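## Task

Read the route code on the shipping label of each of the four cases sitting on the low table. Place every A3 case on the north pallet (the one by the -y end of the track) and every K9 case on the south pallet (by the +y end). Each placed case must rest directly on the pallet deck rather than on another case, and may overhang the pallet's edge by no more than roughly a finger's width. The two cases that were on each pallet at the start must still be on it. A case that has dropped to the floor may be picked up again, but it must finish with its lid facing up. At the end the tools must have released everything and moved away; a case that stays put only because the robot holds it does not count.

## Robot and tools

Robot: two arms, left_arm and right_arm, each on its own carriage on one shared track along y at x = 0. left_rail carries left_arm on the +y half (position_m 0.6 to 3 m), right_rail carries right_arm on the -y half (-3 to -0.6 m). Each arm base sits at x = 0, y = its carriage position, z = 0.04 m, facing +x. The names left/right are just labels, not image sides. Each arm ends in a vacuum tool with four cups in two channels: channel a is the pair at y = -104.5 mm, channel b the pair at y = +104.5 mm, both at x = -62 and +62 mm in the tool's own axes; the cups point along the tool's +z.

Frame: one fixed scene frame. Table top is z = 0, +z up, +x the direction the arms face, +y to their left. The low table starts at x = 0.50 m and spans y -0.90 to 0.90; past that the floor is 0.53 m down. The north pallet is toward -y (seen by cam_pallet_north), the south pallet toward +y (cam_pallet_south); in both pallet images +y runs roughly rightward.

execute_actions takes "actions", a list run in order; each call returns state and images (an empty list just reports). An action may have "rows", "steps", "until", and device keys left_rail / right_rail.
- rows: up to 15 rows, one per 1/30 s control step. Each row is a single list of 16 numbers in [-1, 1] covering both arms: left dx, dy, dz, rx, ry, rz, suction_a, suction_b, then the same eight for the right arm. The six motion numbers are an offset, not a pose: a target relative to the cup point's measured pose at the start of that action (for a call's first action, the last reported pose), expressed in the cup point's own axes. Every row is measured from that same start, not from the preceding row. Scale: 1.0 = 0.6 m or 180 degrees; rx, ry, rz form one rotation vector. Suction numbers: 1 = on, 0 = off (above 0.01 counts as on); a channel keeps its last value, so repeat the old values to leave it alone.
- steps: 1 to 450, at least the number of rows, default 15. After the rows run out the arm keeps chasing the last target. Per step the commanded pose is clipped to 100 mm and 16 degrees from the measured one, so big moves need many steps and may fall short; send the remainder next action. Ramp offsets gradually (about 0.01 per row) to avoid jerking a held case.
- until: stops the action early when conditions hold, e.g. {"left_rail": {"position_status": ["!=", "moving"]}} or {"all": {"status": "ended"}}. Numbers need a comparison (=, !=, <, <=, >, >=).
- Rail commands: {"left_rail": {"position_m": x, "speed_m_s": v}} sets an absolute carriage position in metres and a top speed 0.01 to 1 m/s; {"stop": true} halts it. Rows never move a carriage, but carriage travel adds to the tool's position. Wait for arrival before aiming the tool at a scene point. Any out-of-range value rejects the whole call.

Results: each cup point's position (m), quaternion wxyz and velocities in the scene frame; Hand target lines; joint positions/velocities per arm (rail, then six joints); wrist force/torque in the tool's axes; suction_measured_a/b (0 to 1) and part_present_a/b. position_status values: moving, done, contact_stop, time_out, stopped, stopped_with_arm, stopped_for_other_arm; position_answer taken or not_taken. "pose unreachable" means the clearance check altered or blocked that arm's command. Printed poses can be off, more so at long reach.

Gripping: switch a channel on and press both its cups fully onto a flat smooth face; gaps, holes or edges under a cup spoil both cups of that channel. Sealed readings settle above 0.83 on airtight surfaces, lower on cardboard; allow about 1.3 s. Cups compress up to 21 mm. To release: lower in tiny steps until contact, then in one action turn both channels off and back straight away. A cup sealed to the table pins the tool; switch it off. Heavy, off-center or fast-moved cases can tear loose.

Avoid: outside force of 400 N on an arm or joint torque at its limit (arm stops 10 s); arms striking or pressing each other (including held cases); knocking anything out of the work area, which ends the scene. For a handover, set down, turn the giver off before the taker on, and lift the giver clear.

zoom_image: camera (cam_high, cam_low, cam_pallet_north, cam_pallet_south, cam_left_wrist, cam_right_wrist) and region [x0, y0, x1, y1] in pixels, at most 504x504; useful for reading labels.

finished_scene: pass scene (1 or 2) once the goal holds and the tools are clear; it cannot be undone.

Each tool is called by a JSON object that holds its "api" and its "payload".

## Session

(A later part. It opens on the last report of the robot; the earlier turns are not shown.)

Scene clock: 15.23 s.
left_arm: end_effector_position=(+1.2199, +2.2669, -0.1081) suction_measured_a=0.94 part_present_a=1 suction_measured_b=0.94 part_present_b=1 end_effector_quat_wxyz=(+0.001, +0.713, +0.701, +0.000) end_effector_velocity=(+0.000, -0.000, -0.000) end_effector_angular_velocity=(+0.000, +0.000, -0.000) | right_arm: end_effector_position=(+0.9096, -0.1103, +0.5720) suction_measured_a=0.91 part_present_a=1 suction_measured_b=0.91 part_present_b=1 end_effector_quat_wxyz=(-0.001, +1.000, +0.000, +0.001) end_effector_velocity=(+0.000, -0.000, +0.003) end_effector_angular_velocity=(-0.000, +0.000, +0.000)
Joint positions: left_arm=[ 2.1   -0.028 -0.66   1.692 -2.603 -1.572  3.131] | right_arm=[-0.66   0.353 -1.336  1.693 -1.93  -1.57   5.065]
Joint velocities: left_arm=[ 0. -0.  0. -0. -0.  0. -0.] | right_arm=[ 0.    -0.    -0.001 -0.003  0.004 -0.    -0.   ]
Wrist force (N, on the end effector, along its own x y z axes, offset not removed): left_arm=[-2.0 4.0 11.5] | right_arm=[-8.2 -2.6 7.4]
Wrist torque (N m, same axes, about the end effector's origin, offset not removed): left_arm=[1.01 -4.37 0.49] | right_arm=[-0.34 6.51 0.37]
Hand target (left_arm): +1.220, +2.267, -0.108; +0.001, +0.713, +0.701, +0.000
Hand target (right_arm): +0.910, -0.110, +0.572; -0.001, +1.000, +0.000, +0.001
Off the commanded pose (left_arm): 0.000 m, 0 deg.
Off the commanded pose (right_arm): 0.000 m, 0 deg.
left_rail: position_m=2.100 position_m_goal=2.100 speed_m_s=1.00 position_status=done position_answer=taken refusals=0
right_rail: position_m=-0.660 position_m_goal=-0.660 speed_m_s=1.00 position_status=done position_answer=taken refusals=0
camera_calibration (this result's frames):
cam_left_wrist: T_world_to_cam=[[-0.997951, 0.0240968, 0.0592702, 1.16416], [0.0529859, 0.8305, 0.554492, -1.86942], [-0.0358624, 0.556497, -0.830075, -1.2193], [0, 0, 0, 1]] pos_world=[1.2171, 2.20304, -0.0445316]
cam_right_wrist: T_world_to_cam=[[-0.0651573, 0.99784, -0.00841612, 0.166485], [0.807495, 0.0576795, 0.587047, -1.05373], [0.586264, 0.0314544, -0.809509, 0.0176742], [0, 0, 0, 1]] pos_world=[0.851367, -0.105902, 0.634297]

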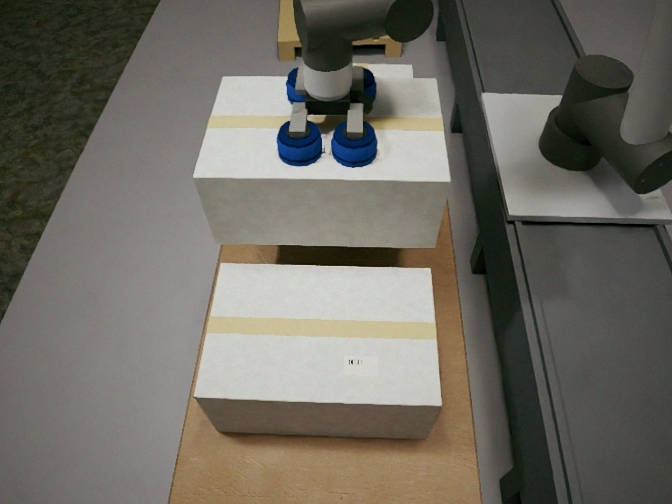

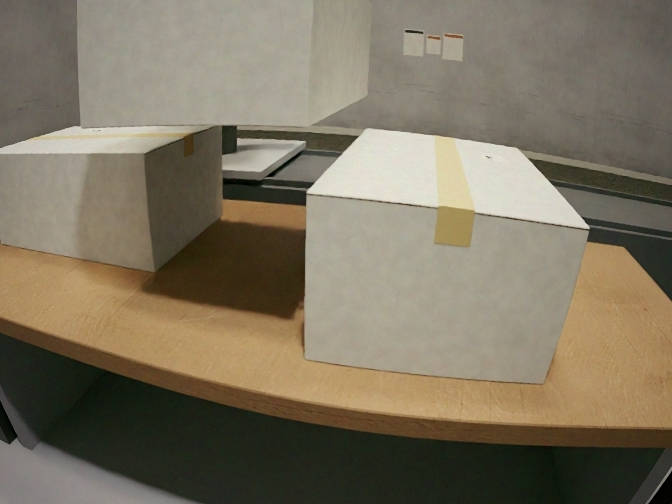

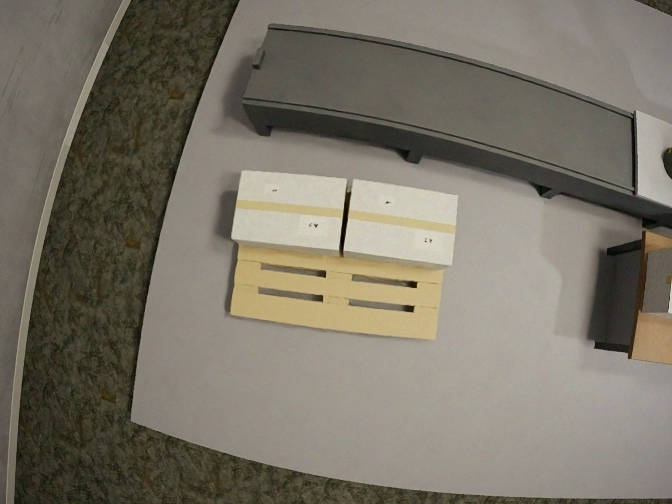

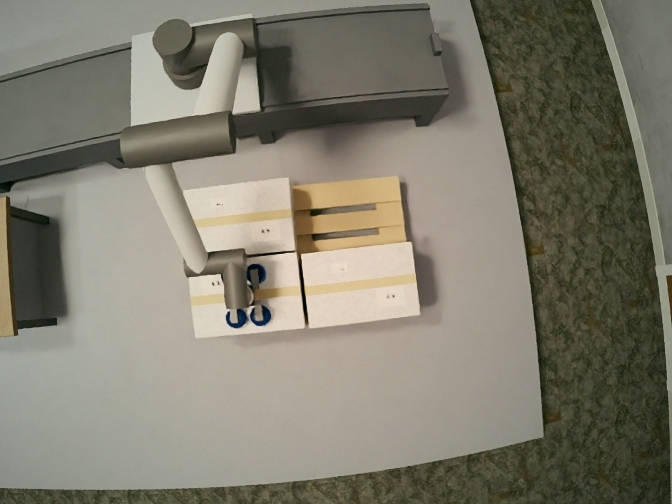

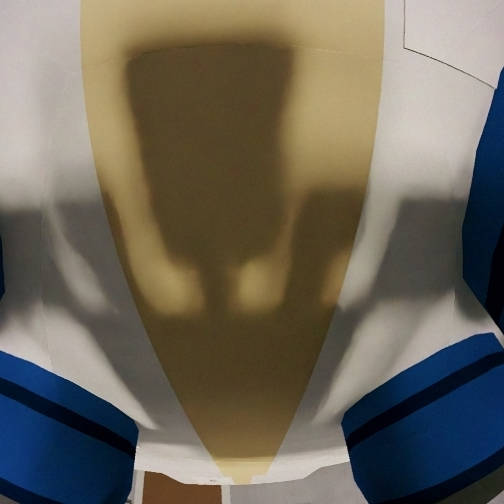

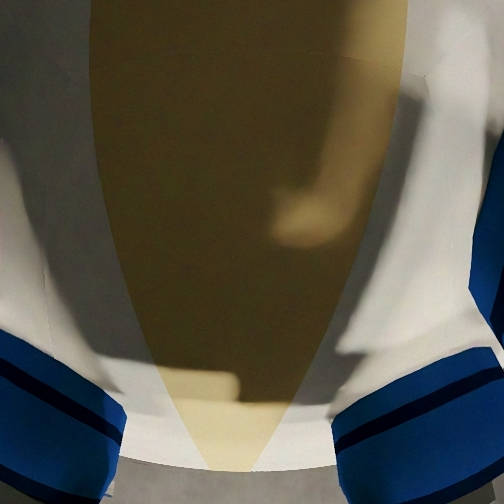

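{"api": "execute_actions", "payload": {"actions": [{"right_rail":{"position_m":-2.99},"rows":[[0,0,0.006,0,0,0,1,1,0,0,0,0,0,0,1,1]],"steps":10},{"rows":[[0,0,-0.01,0,0,0,0,0,0,0,0,0,0,0,1,1],[0,0,-0.04,0,0,0,0,0,0,0,0,0,0,0,1,1]],"steps":10},{"rows":[[0,0,-0.85,0,0,-0.005,0,0,0.67,0.83,0,0,0,-0.52,1,1]],"steps":25},{"left_rail":{"position_m":0.6},"steps":25},{"rows":[[-1,-0.67,0,0,0,0,0,0,0,0,0.5,0,0,0,1,1]],"steps":45},{"rows":[[-1,0,0,0,0,0,0,0,0,0,0.62,0,0,0,1,1]],"steps":40},{"rows":[[-0.26,0,0.15,0,0,0,0,0,0,0,0,0,0,0,1,1]],"steps":20}]}}

{"api": "zoom_image", "payload": {"camera": "cam_pallet_north", "region": [200,160,480,370]}}

Scene clock: 21.80 s.
left_arm: end_effector_position=(+0.8150, -0.5875, +0.3319) suction_measured_a=0.01 part_present_a=0 suction_measured_b=0.01 part_present_b=0 end_effector_quat_wxyz=(+0.000, +0.708, +0.706, -0.001) end_effector_velocity=(+0.001, -0.003, -0.001) end_effector_angular_velocity=(+0.001, +0.000, +0.000) | right_arm: end_effector_position=(+1.3124, -2.9388, -0.0999) suction_measured_a=0.91 part_present_a=1 suction_measured_b=0.91 part_present_b=1 end_effector_quat_wxyz=(+0.001, +0.684, +0.729, +0.001) end_effector_velocity=(+0.000, -0.000, -0.000) end_effector_angular_velocity=(+0.000, -0.000, -0.000)
Joint positions: left_arm=[ 0.6   -1.109 -0.81   1.206 -1.967 -1.572  2.034] | right_arm=[-2.99  -0.115 -0.615  1.548 -2.506 -1.57   2.964]
Joint velocities: left_arm=[ 0.    -0.     0.005 -0.007  0.003 -0.    -0.   ] | right_arm=[ 0. -0.  0. -0. -0.  0.  0.]
Wrist force (N, on the end effector, along its own x y z axes, offset not removed): left_arm=[4.6 -2.0 5.8] | right_arm=[-2.6 -1.4 7.5]
Wrist torque (N m, same axes, about the end effector's origin, offset not removed): left_arm=[-0.49 -0.44 0.53] | right_arm=[-0.07 5.70 0.35]
Hand target (left_arm): +0.815, -0.588, +0.332; +0.000, +0.708, +0.706, -0.001
Hand target (right_arm): +1.312, -2.939, -0.100; +0.001, +0.684, +0.729, +0.001
Off the commanded pose (left_arm): 0.000 m, 0 deg.
Off the commanded pose (right_arm): 0.000 m, 0 deg.
left_rail: position_m=0.600 position_m_goal=0.600 speed_m_s=1.00 position_status=done position_answer=taken refusals=0
right_rail: position_m=-2.990 position_m_goal=-2.990 speed_m_s=1.00 position_status=done position_answer=taken refusals=0
camera_calibration (this result's frames):
cam_left_wrist: T_world_to_cam=[[-0.998122, 0.00845286, 0.0606707, 0.793274], [0.0407219, 0.831458, 0.554093, 0.289256], [-0.0457615, 0.555523, -0.830241, 0.727468], [0, 0, 0, 1]] pos_world=[0.813295, -0.651335, 0.395571]
cam_right_wrist: T_world_to_cam=[[-0.99175, -0.127594, -0.0123207, 0.917695], [-0.110565, 0.802812, 0.585891, 2.57312], [-0.0648647, 0.582419, -0.810297, 1.80017], [0, 0, 0, 1]] pos_world=[1.31139, -2.99709, -0.0375914]

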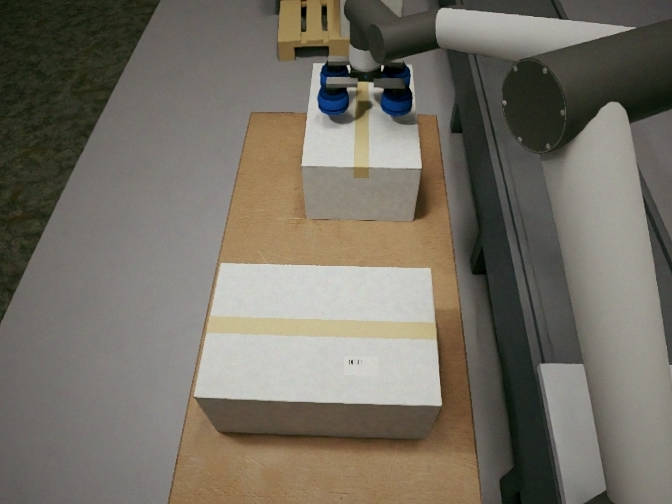

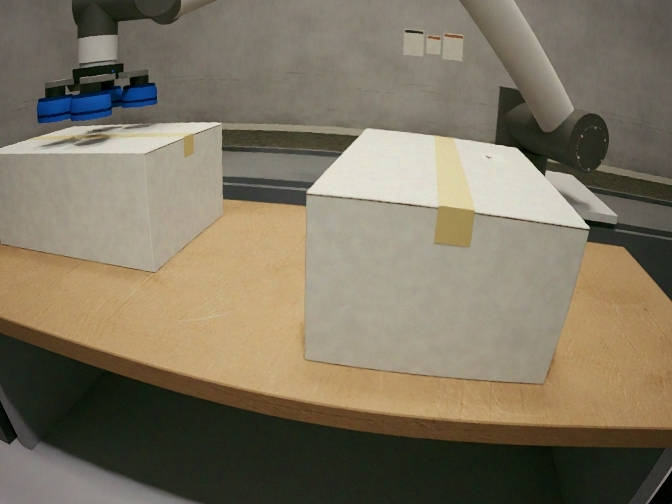

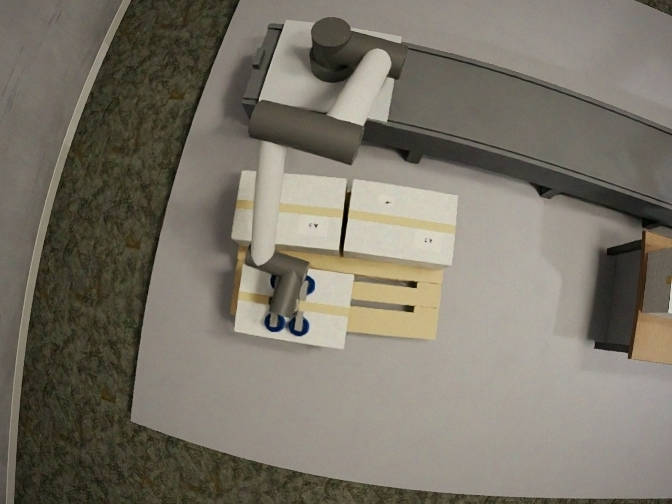

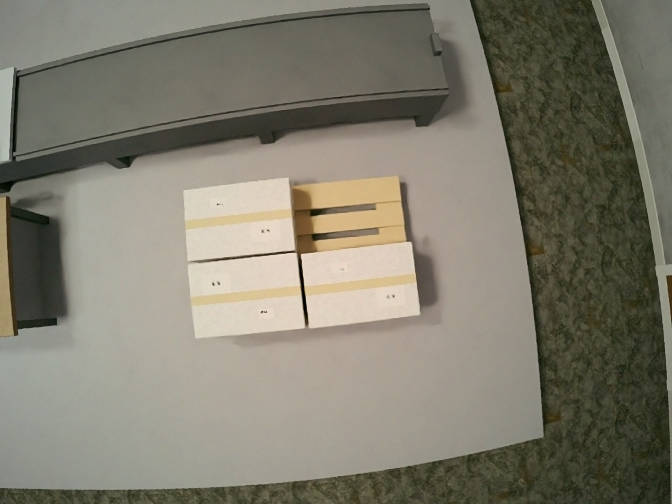

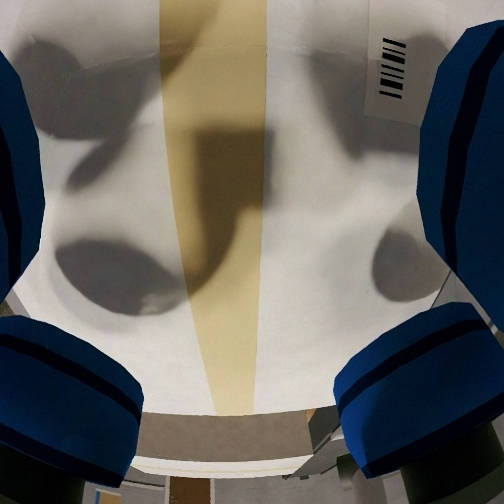

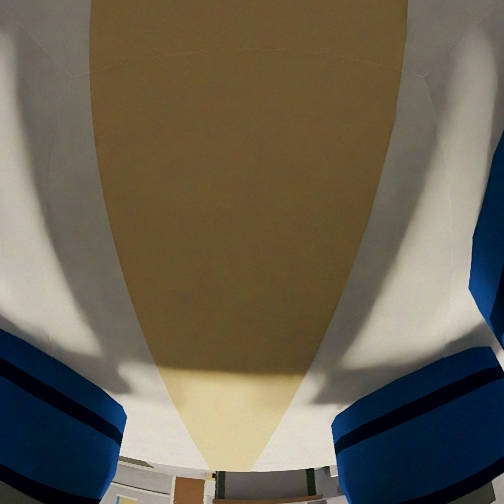

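Region (200, 160, 480, 370) of cam_pallet_north's 672x504 image, scaled by 1.800, with more detail than that image has; it fills the top 378 rows of this view, and the rest is white.

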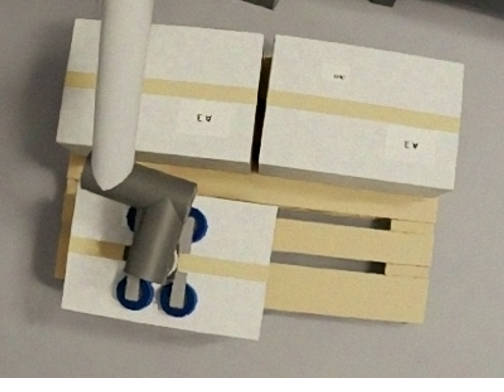

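{"api": "execute_actions", "payload": {"actions": [{"rows":[[0,0.014,0.07,0,0,0,0,0,-0.125,-0.155,0.06,0,0,-0.005,1,1]],"steps":20},{"rows":[[0,0,0.05,0,0,0,1,1,0,0,0.015,0,0,0,1,1]],"steps":22}]}}

{"api": "zoom_image", "payload": {"camera": "cam_pallet_north", "region": [200,210,400,360]}}

Scene clock: 23.57 s.
left_arm: end_effector_position=(+0.8235, -0.5877, +0.2599) suction_measured_a=0.94 part_present_a=1 suction_measured_b=0.94 part_present_b=1 end_effector_quat_wxyz=(+0.000, +0.708, +0.706, -0.001) end_effector_velocity=(-0.000, +0.000, -0.000) end_effector_angular_velocity=(+0.001, +0.000, -0.000) | right_arm: end_effector_position=(+1.2245, -3.0195, -0.1449) suction_measured_a=0.91 part_present_a=1 suction_measured_b=0.91 part_present_b=1 end_effector_quat_wxyz=(+0.001, +0.679, +0.734, +0.001) end_effector_velocity=(+0.000, -0.000, -0.000) end_effector_angular_velocity=(+0.000, +0.000, +0.000)
Joint positions: left_arm=[ 0.6   -1.104 -0.767  1.232 -2.037 -1.572  2.039] | right_arm=[-2.99  -0.189 -0.627  1.697 -2.643 -1.57   2.874]
Joint velocities: left_arm=[ 0.    -0.    -0.     0.     0.001 -0.     0.   ] | right_arm=[ 0. -0.  0. -0. -0. -0. -0.]
Wrist force (N, on the end effector, along its own x y z axes, offset not removed): left_arm=[12.3 -7.8 43.4] | right_arm=[-6.3 0.9 4.8]
Wrist torque (N m, same axes, about the end effector's origin, offset not removed): left_arm=[0.40 -7.38 0.31] | right_arm=[0.19 6.28 0.34]
Hand target (left_arm): +0.823, -0.588, +0.260; +0.000, +0.708, +0.706, -0.001
Hand target (right_arm): +1.225, -3.019, -0.145; +0.001, +0.679, +0.734, +0.001
Off the commanded pose (left_arm): 0.000 m, 0 deg.
Off the commanded pose (right_arm): 0.000 m, 0 deg.
left_rail: position_m=0.600 position_m_goal=0.600 speed_m_s=1.00 position_status=done position_answer=taken refusals=0
right_rail: position_m=-2.990 position_m_goal=-2.990 speed_m_s=1.00 position_status=done position_answer=taken refusals=0
camera_calibration (this result's frames):
cam_left_wrist: T_world_to_cam=[[-0.998123, 0.00844982, 0.0606577, 0.806146], [0.0407119, 0.831461, 0.55409, 0.328977], [-0.0457525, 0.555519, -0.830244, 0.668147], [0, 0, 0, 1]] pos_world=[0.821809, -0.651512, 0.323543]
cam_right_wrist: T_world_to_cam=[[-0.989609, -0.143239, -0.0125015, 0.769835], [-0.123347, 0.801058, 0.585741, 2.66489], [-0.0738863, 0.581197, -0.810402, 1.81235], [0, 0, 0, 1]] pos_world=[1.22445, -3.07779, -0.082583]

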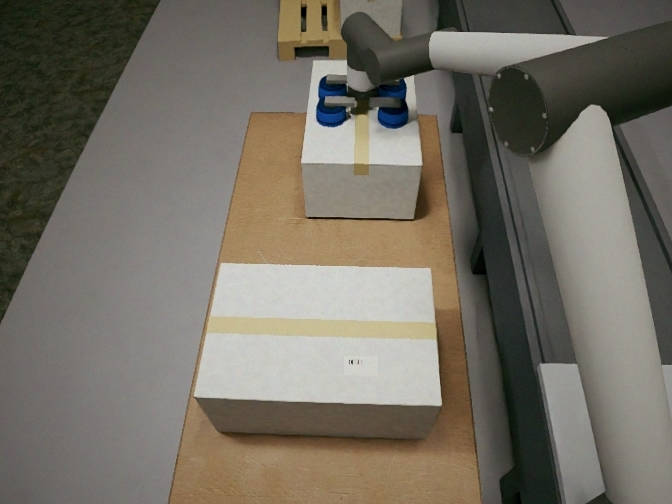

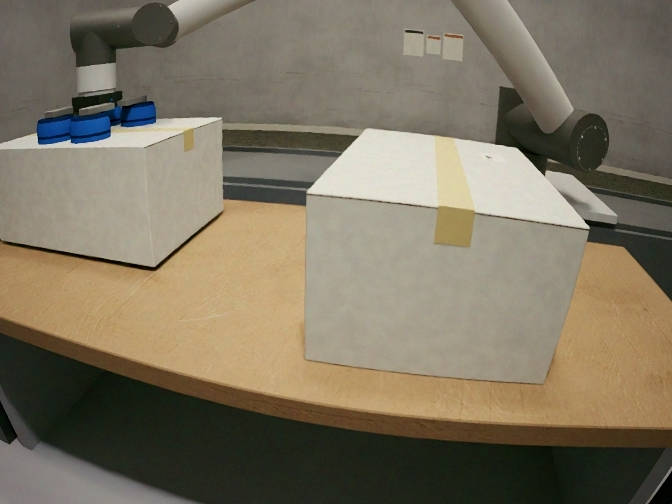

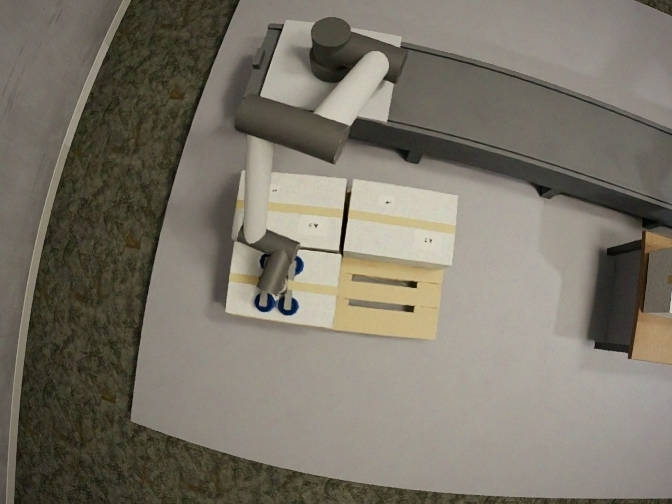

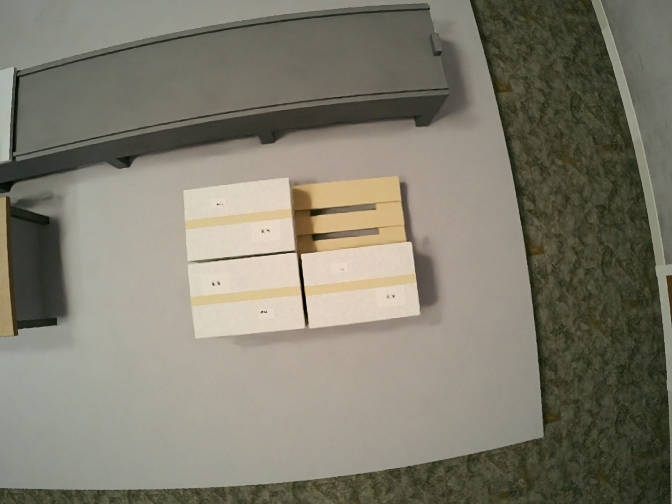

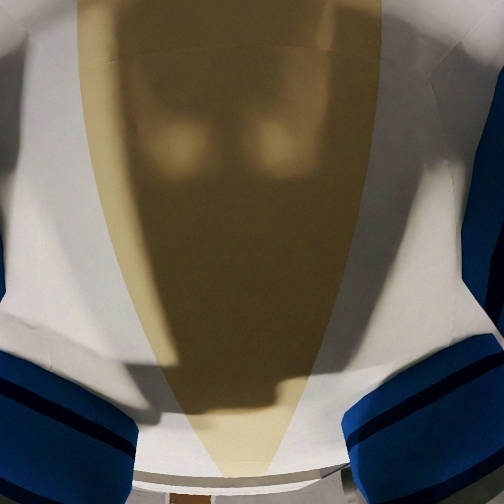

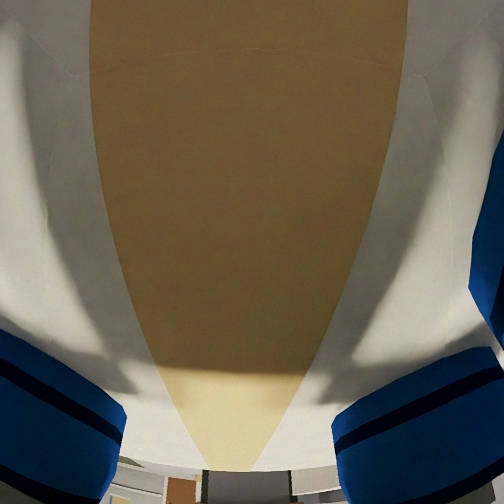

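Region (200, 210, 400, 360) of cam_pallet_north's 672x504 image, scaled by 2.520, with more detail than that image has; it fills the top 378 rows of this view, and the rest is white.

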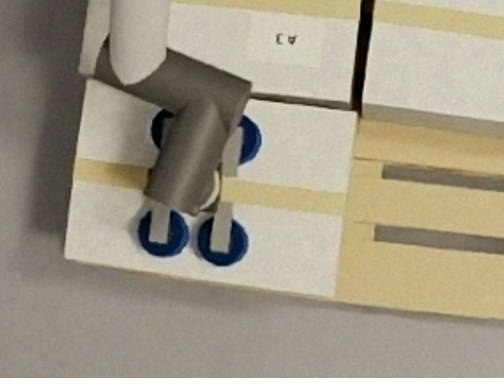

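Shift −y 12 mm and lower.

{"api": "execute_actions", "payload": {"actions": [{"rows":[[0,0,-0.1,0,0,0,1,1,-0.02,0,0.005,0,0,0,1,1]],"steps":12},{"rows":[[0,0,-0.45,0,0,0.005,1,1,0,0,0.018,0,0,0,1,1]],"steps":25}]}}

Scene clock: 25.00 s.
left_arm: end_effector_position=(+0.8232, -0.5870, +0.5875) suction_measured_a=0.94 part_present_a=1 suction_measured_b=0.94 part_present_b=1 end_effector_quat_wxyz=(-0.000, +0.713, +0.701, -0.000) end_effector_velocity=(-0.000, -0.001, +0.005) end_effector_angular_velocity=(+0.000, +0.001, -0.000) | right_arm: end_effector_position=(+1.2255, -3.0312, -0.1587) suction_measured_a=0.91 part_present_a=1 suction_measured_b=0.91 part_present_b=1 end_effector_quat_wxyz=(+0.001, +0.679, +0.734, +0.001) end_effector_velocity=(-0.000, +0.000, -0.000) end_effector_angular_velocity=(-0.000, +0.000, -0.000)
Joint positions: left_arm=[ 0.6   -1.104 -0.885  0.978 -1.664 -1.572  2.055] | right_arm=[-2.99  -0.198 -0.612  1.691 -2.652 -1.57   2.864]
Joint velocities: left_arm=[ 0.    -0.     0.    -0.008  0.008 -0.     0.   ] | right_arm=[ 0.  0.  0. -0. -0. -0.  0.]
Wrist force (N, on the end effector, along its own x y z axes, offset not removed): left_arm=[-0.3 -1.5 41.5] | right_arm=[-5.1 1.9 9.3]
Wrist torque (N m, same axes, about the end effector's origin, offset not removed): left_arm=[0.43 -6.78 0.47] | right_arm=[0.34 6.05 0.28]
Hand target (left_arm): +0.823, -0.587, +0.588; +0.000, +0.713, +0.701, -0.000
Hand target (right_arm): +1.225, -3.031, -0.159; +0.001, +0.679, +0.734, +0.001
Off the commanded pose (left_arm): 0.001 m, 0 deg.
Off the commanded pose (right_arm): 0.000 m, 0 deg.
left_rail: position_m=0.600 position_m_goal=0.600 speed_m_s=1.00 position_status=done position_answer=taken refusals=0
right_rail: position_m=-2.990 position_m_goal=-2.990 speed_m_s=1.00 position_status=done position_answer=taken refusals=0
camera_calibration (this result's frames):
cam_left_wrist: T_world_to_cam=[[-0.997848, 0.0240294, 0.061004, 0.794693], [0.0539107, 0.830241, 0.554792, 0.134978], [-0.0373167, 0.556887, -0.82975, 0.933324], [0, 0, 0, 1]] pos_world=[0.820534, -0.650916, 0.651061]
cam_right_wrist: T_world_to_cam=[[-0.989603, -0.143278, -0.0125199, 0.768794], [-0.123388, 0.801043, 0.585752, 2.68248], [-0.0738961, 0.581207, -0.810394, 1.80811], [0, 0, 0, 1]] pos_world=[1.2254, -3.08951, -0.0963583]

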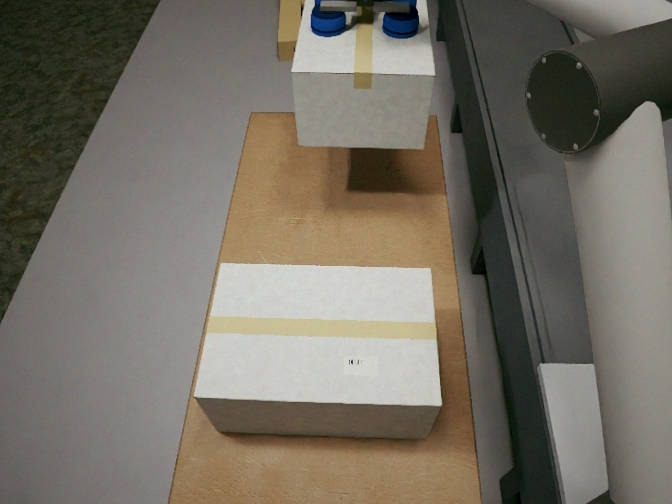

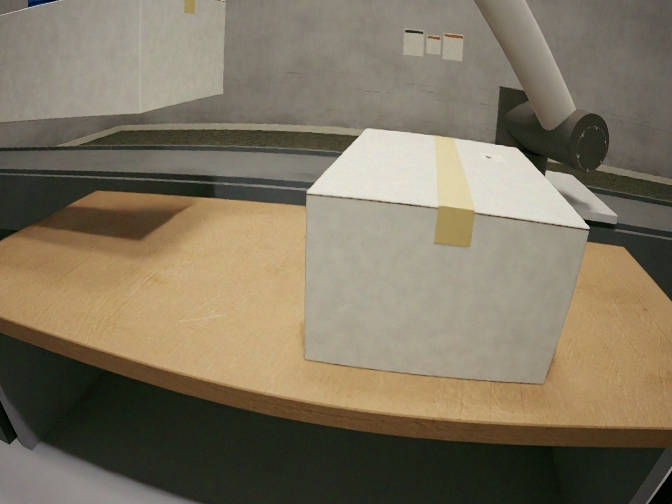

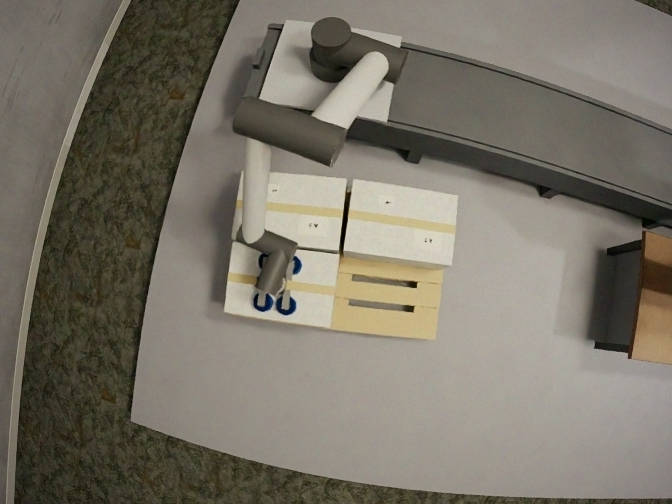

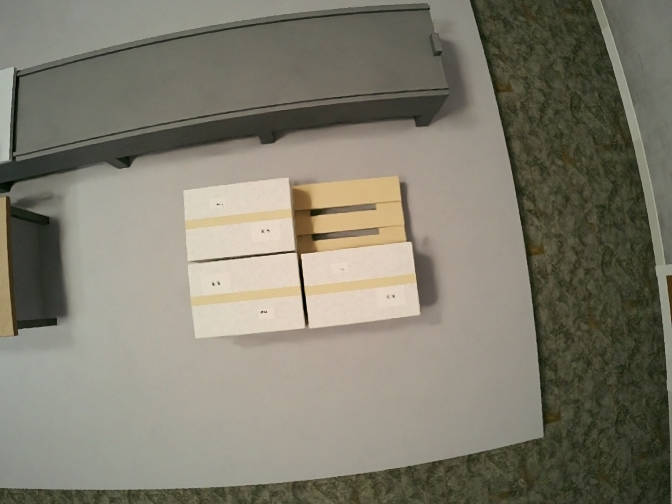

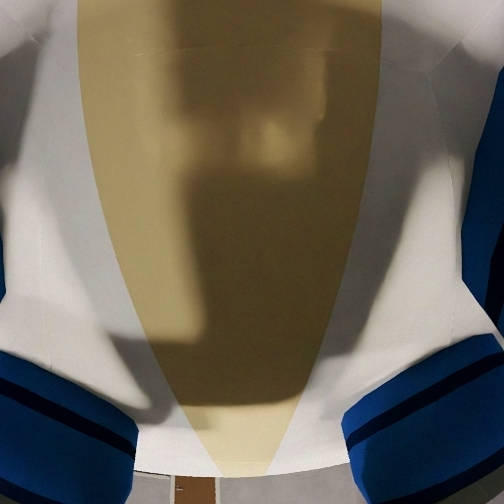

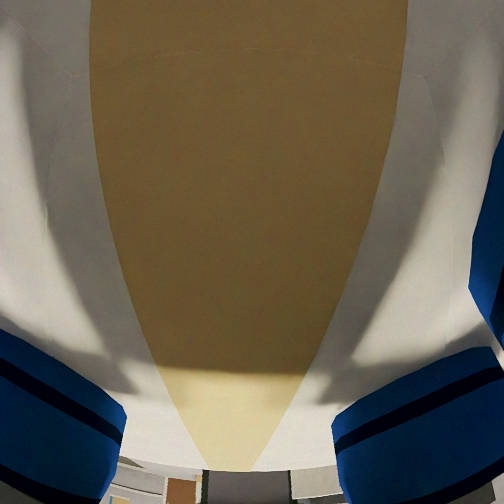

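{"api": "execute_actions", "payload": {"actions": [{"left_rail":{"position_m":2.87},"rows":[[0,0,0,0,0,0,1,1,0,0,0.006,0,0,0,1,1]],"steps":10},{"rows":[[0,0,0,0,0,0,1,1,0,0,-0.01,0,0,0,0,0],[0,0,0,0,0,0,1,1,0,0,-0.04,0,0,0,0,0]],"steps":10},{"rows":[[1,0,0,0,0,0,1,1,0,0,-0.85,0,0,0.525,0,0]],"right_rail":{"position_m":-0.6},"steps":40},{"rows":[[1,-0.055,0.5,0,0,0,1,1,-0.525,-1,0,0,0,0,0,0]],"steps":45},{"rows":[[0,0,0.65,0,0,0,1,1,0,-0.52,0.07,0,0,0,0,0]],"steps":35}]}}

{"api": "zoom_image", "payload": {"camera": "cam_pallet_south", "region": [250,140,450,290]}}

Scene clock: 30.37 s.
left_arm: end_effector_position=(+0.8120, +2.8821, -0.1029) suction_measured_a=0.94 part_present_a=1 suction_measured_b=0.94 part_present_b=1 end_effector_quat_wxyz=(+0.000, +0.713, +0.701, +0.000) end_effector_velocity=(+0.000, +0.000, -0.001) end_effector_angular_velocity=(+0.000, +0.000, +0.000) | right_arm: end_effector_position=(+0.9073, +0.2705, +0.3289) suction_measured_a=0.00 part_present_a=0 suction_measured_b=0.00 part_present_b=0 end_effector_quat_wxyz=(-0.001, +1.000, +0.001, +0.001) end_effector_velocity=(+0.000, +0.000, -0.000) end_effector_angular_velocity=(-0.000, +0.000, +0.000)
Joint positions: left_arm=[ 2.87  -0.235 -0.83   2.338 -3.08  -1.571  2.924] | right_arm=[-0.6    0.604 -1.003  1.562 -2.132 -1.571  5.314]
Joint velocities: left_arm=[ 0.     0.     0.001 -0.    -0.001  0.     0.   ] | right_arm=[ 0.  0.  0. -0.  0. -0.  0.]
Wrist force (N, on the end effector, along its own x y z axes, offset not removed): left_arm=[3.4 -1.3 42.7] | right_arm=[-1.0 0.8 0.7]
Wrist torque (N m, same axes, about the end effector's origin, offset not removed): left_arm=[0.44 -7.12 0.55] | right_arm=[-0.68 0.43 0.40]
Hand target (left_arm): +0.812, +2.882, -0.103; +0.000, +0.713, +0.701, +0.000
Hand target (right_arm): +0.907, +0.271, +0.329; -0.001, +1.000, +0.001, +0.001
Off the commanded pose (left_arm): 0.001 m, 0 deg.
Off the commanded pose (right_arm): 0.001 m, 0 deg.
left_rail: position_m=2.870 position_m_goal=2.870 speed_m_s=1.00 position_status=done position_answer=taken refusals=0
right_rail: position_m=-0.600 position_m_goal=-0.600 speed_m_s=1.00 position_status=done position_answer=taken refusals=0
camera_calibration (this result's frames):
cam_left_wrist: T_world_to_cam=[[-0.997922, 0.0243599, 0.0596459, 0.74118], [0.053435, 0.830155, 0.554966, -2.36102], [-0.0359965, 0.557, -0.829732, -1.57326], [0, 0, 0, 1]] pos_world=[0.809169, 2.81826, -0.0393088]
cam_right_wrist: T_world_to_cam=[[-0.067663, 0.997675, -0.00818851, -0.213472], [0.807143, 0.0595617, 0.587344, -0.93144], [0.586466, 0.0331322, -0.809296, -0.190446], [0, 0, 0, 1]] pos_world=[0.849051, 0.274763, 0.391201]

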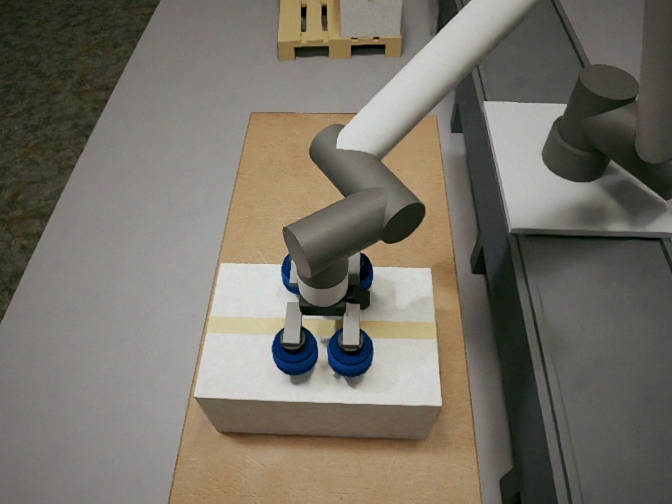

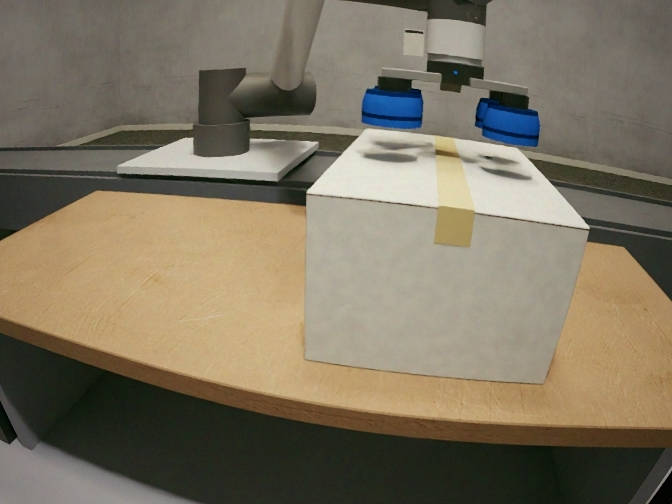

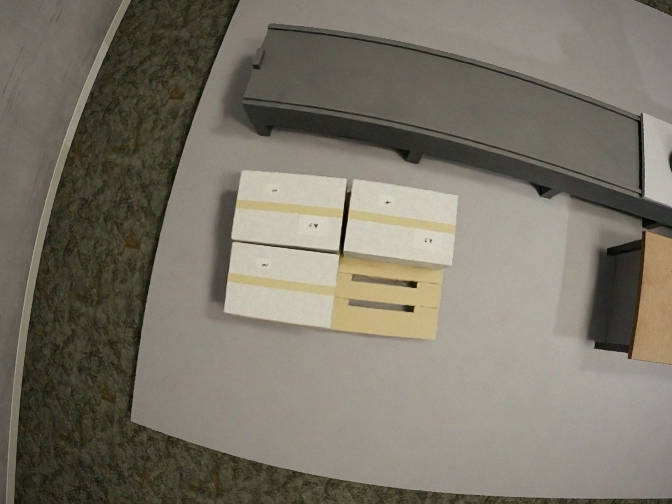

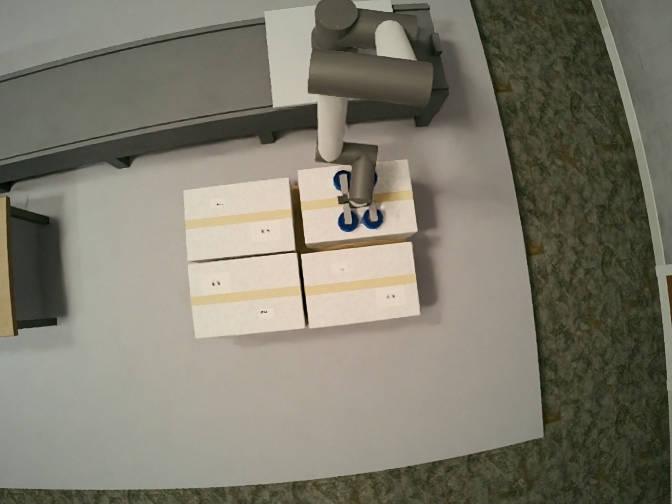

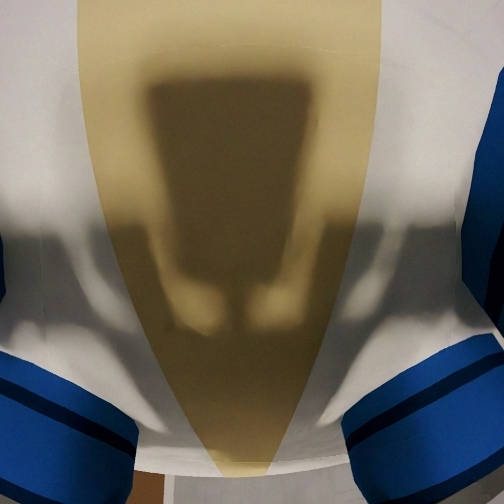

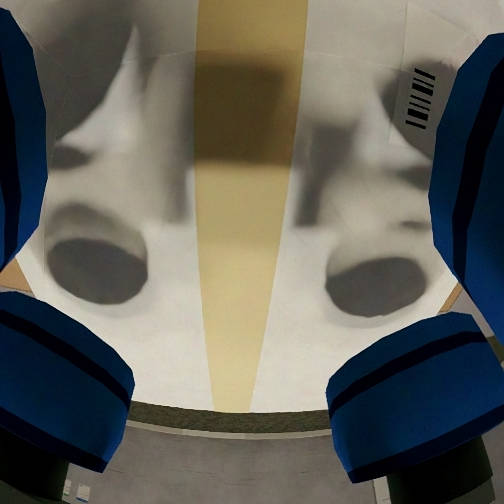

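Region (250, 140, 450, 290) of cam_pallet_south's 672x504 image, scaled by 2.520, with more detail than that image has; it fills the top 378 rows of this view, and the rest is white.

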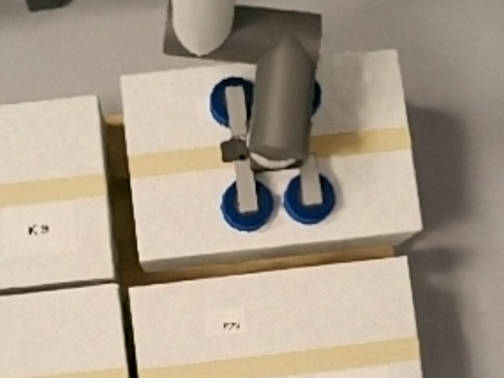

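{"api": "execute_actions", "payload": {"actions": [{"rows":[[-0.05,0.05,0.03,0,0,0,1,1,0,0,0.07,0,0,0,0,0]],"steps":15},{"rows":[[0,0,0.03,0,0,0,1,1,0,0,0.05,0,0,0,1,1]],"steps":22}]}}

Scene clock: 31.87 s.
left_arm: end_effector_position=(+0.8414, +2.8517, -0.1388) suction_measured_a=0.94 part_present_a=1 suction_measured_b=0.94 part_present_b=1 end_effector_quat_wxyz=(+0.000, +0.713, +0.701, +0.000) end_effector_velocity=(-0.000, +0.000, -0.000) end_effector_angular_velocity=(+0.000, +0.000, +0.000) | right_arm: end_effector_position=(+0.9074, +0.2705, +0.2570) suction_measured_a=0.91 part_present_a=1 suction_measured_b=0.91 part_present_b=1 end_effector_quat_wxyz=(-0.001, +1.000, +0.001, +0.001) end_effector_velocity=(-0.000, +0.000, +0.000) end_effector_angular_velocity=(+0.001, +0.000, +0.000)
Joint positions: left_arm=[ 2.87  -0.263 -0.771  2.288 -3.088 -1.571  2.896] | right_arm=[-0.6    0.604 -0.956  1.597 -2.214 -1.571  5.314]
Joint velocities: left_arm=[ 0.  0.  0. -0. -0. -0.  0.] | right_arm=[ 0.     0.    -0.    -0.    -0.     0.001 -0.   ]
Wrist force (N, on the end effector, along its own x y z axes, offset not removed): left_arm=[3.7 -0.2 38.3] | right_arm=[-2.8 -1.4 28.8]
Wrist torque (N m, same axes, about the end effector's origin, offset not removed): left_arm=[0.44 -7.10 0.50] | right_arm=[-0.27 2.38 0.28]
Hand target (left_arm): +0.841, +2.852, -0.139; +0.000, +0.713, +0.701, +0.000
Hand target (right_arm): +0.907, +0.271, +0.257; -0.001, +1.000, +0.001, +0.001
Off the commanded pose (left_arm): 0.000 m, 0 deg.
Off the commanded pose (right_arm): 0.000 m, 0 deg.
left_rail: position_m=2.870 position_m_goal=2.870 speed_m_s=1.00 position_status=done position_answer=taken refusals=0
right_rail: position_m=-0.600 position_m_goal=-0.600 speed_m_s=1.00 position_status=done position_answer=taken refusals=0
camera_calibration (this result's frames):
cam_left_wrist: T_world_to_cam=[[-0.997917, 0.0243617, 0.0597351, 0.773384], [0.0534873, 0.830135, 0.554991, -2.31735], [-0.0360677, 0.55703, -0.829709, -1.58506], [0, 0, 0, 1]] pos_world=[0.838552, 2.7878, -0.075227]
cam_right_wrist: T_world_to_cam=[[-0.067629, 0.997676, -0.00828087, -0.214076], [0.807175, 0.0595902, 0.587297, -0.889253], [0.586426, 0.0330342, -0.809329, -0.248633], [0, 0, 0, 1]] pos_world=[0.84911, 0.274782, 0.319256]

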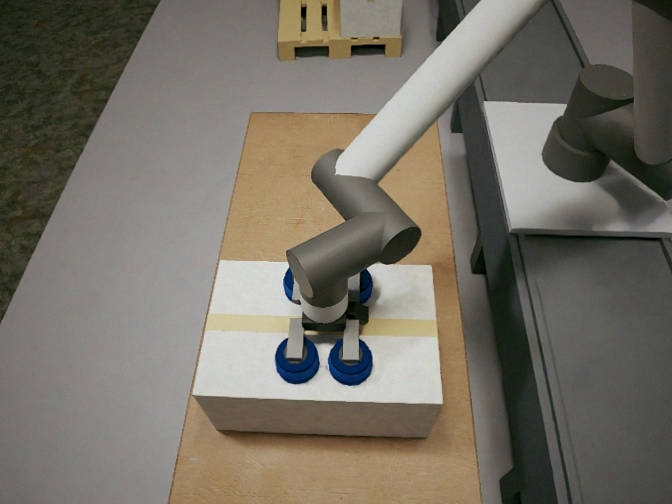

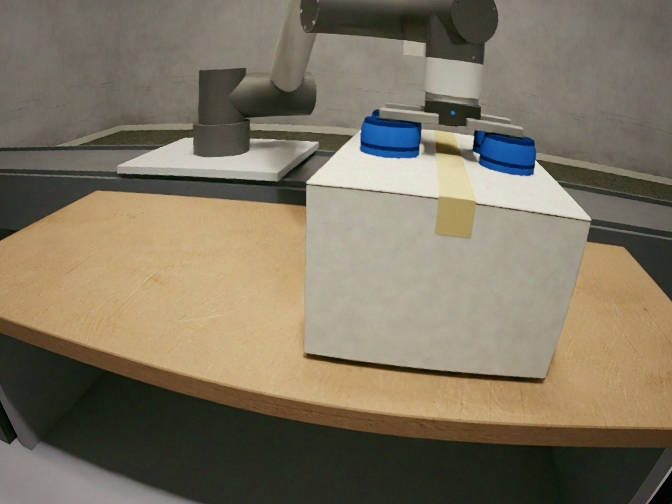

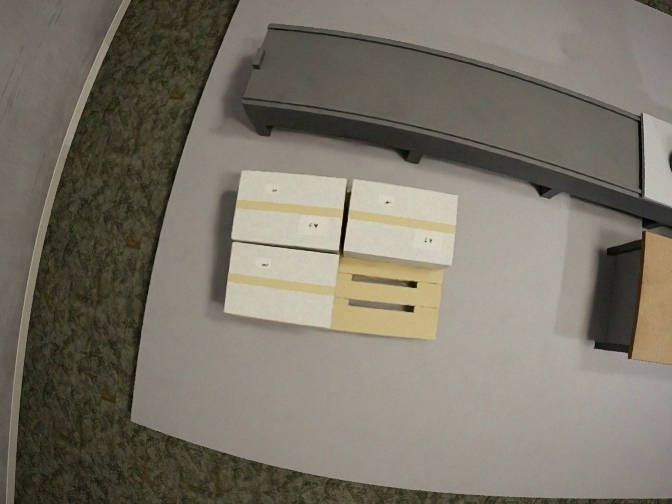

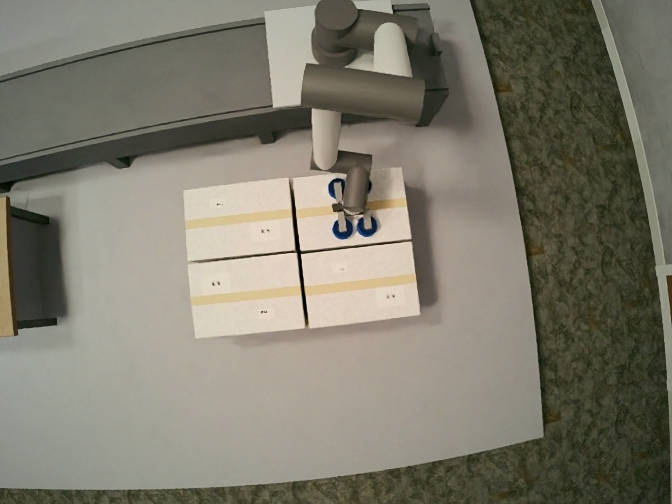

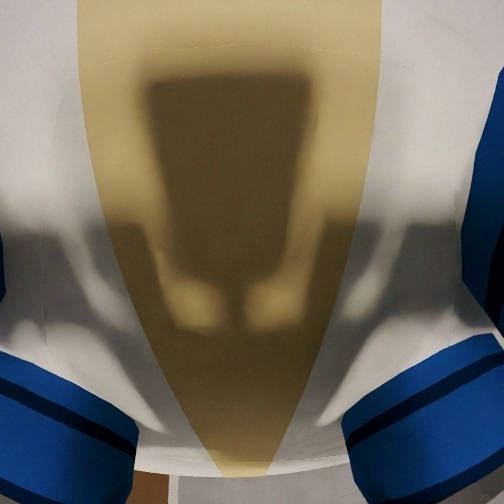

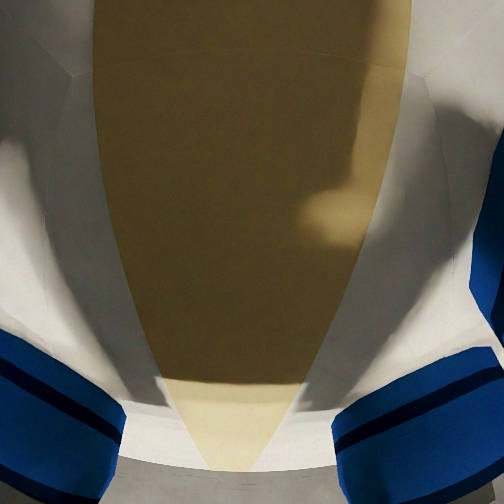

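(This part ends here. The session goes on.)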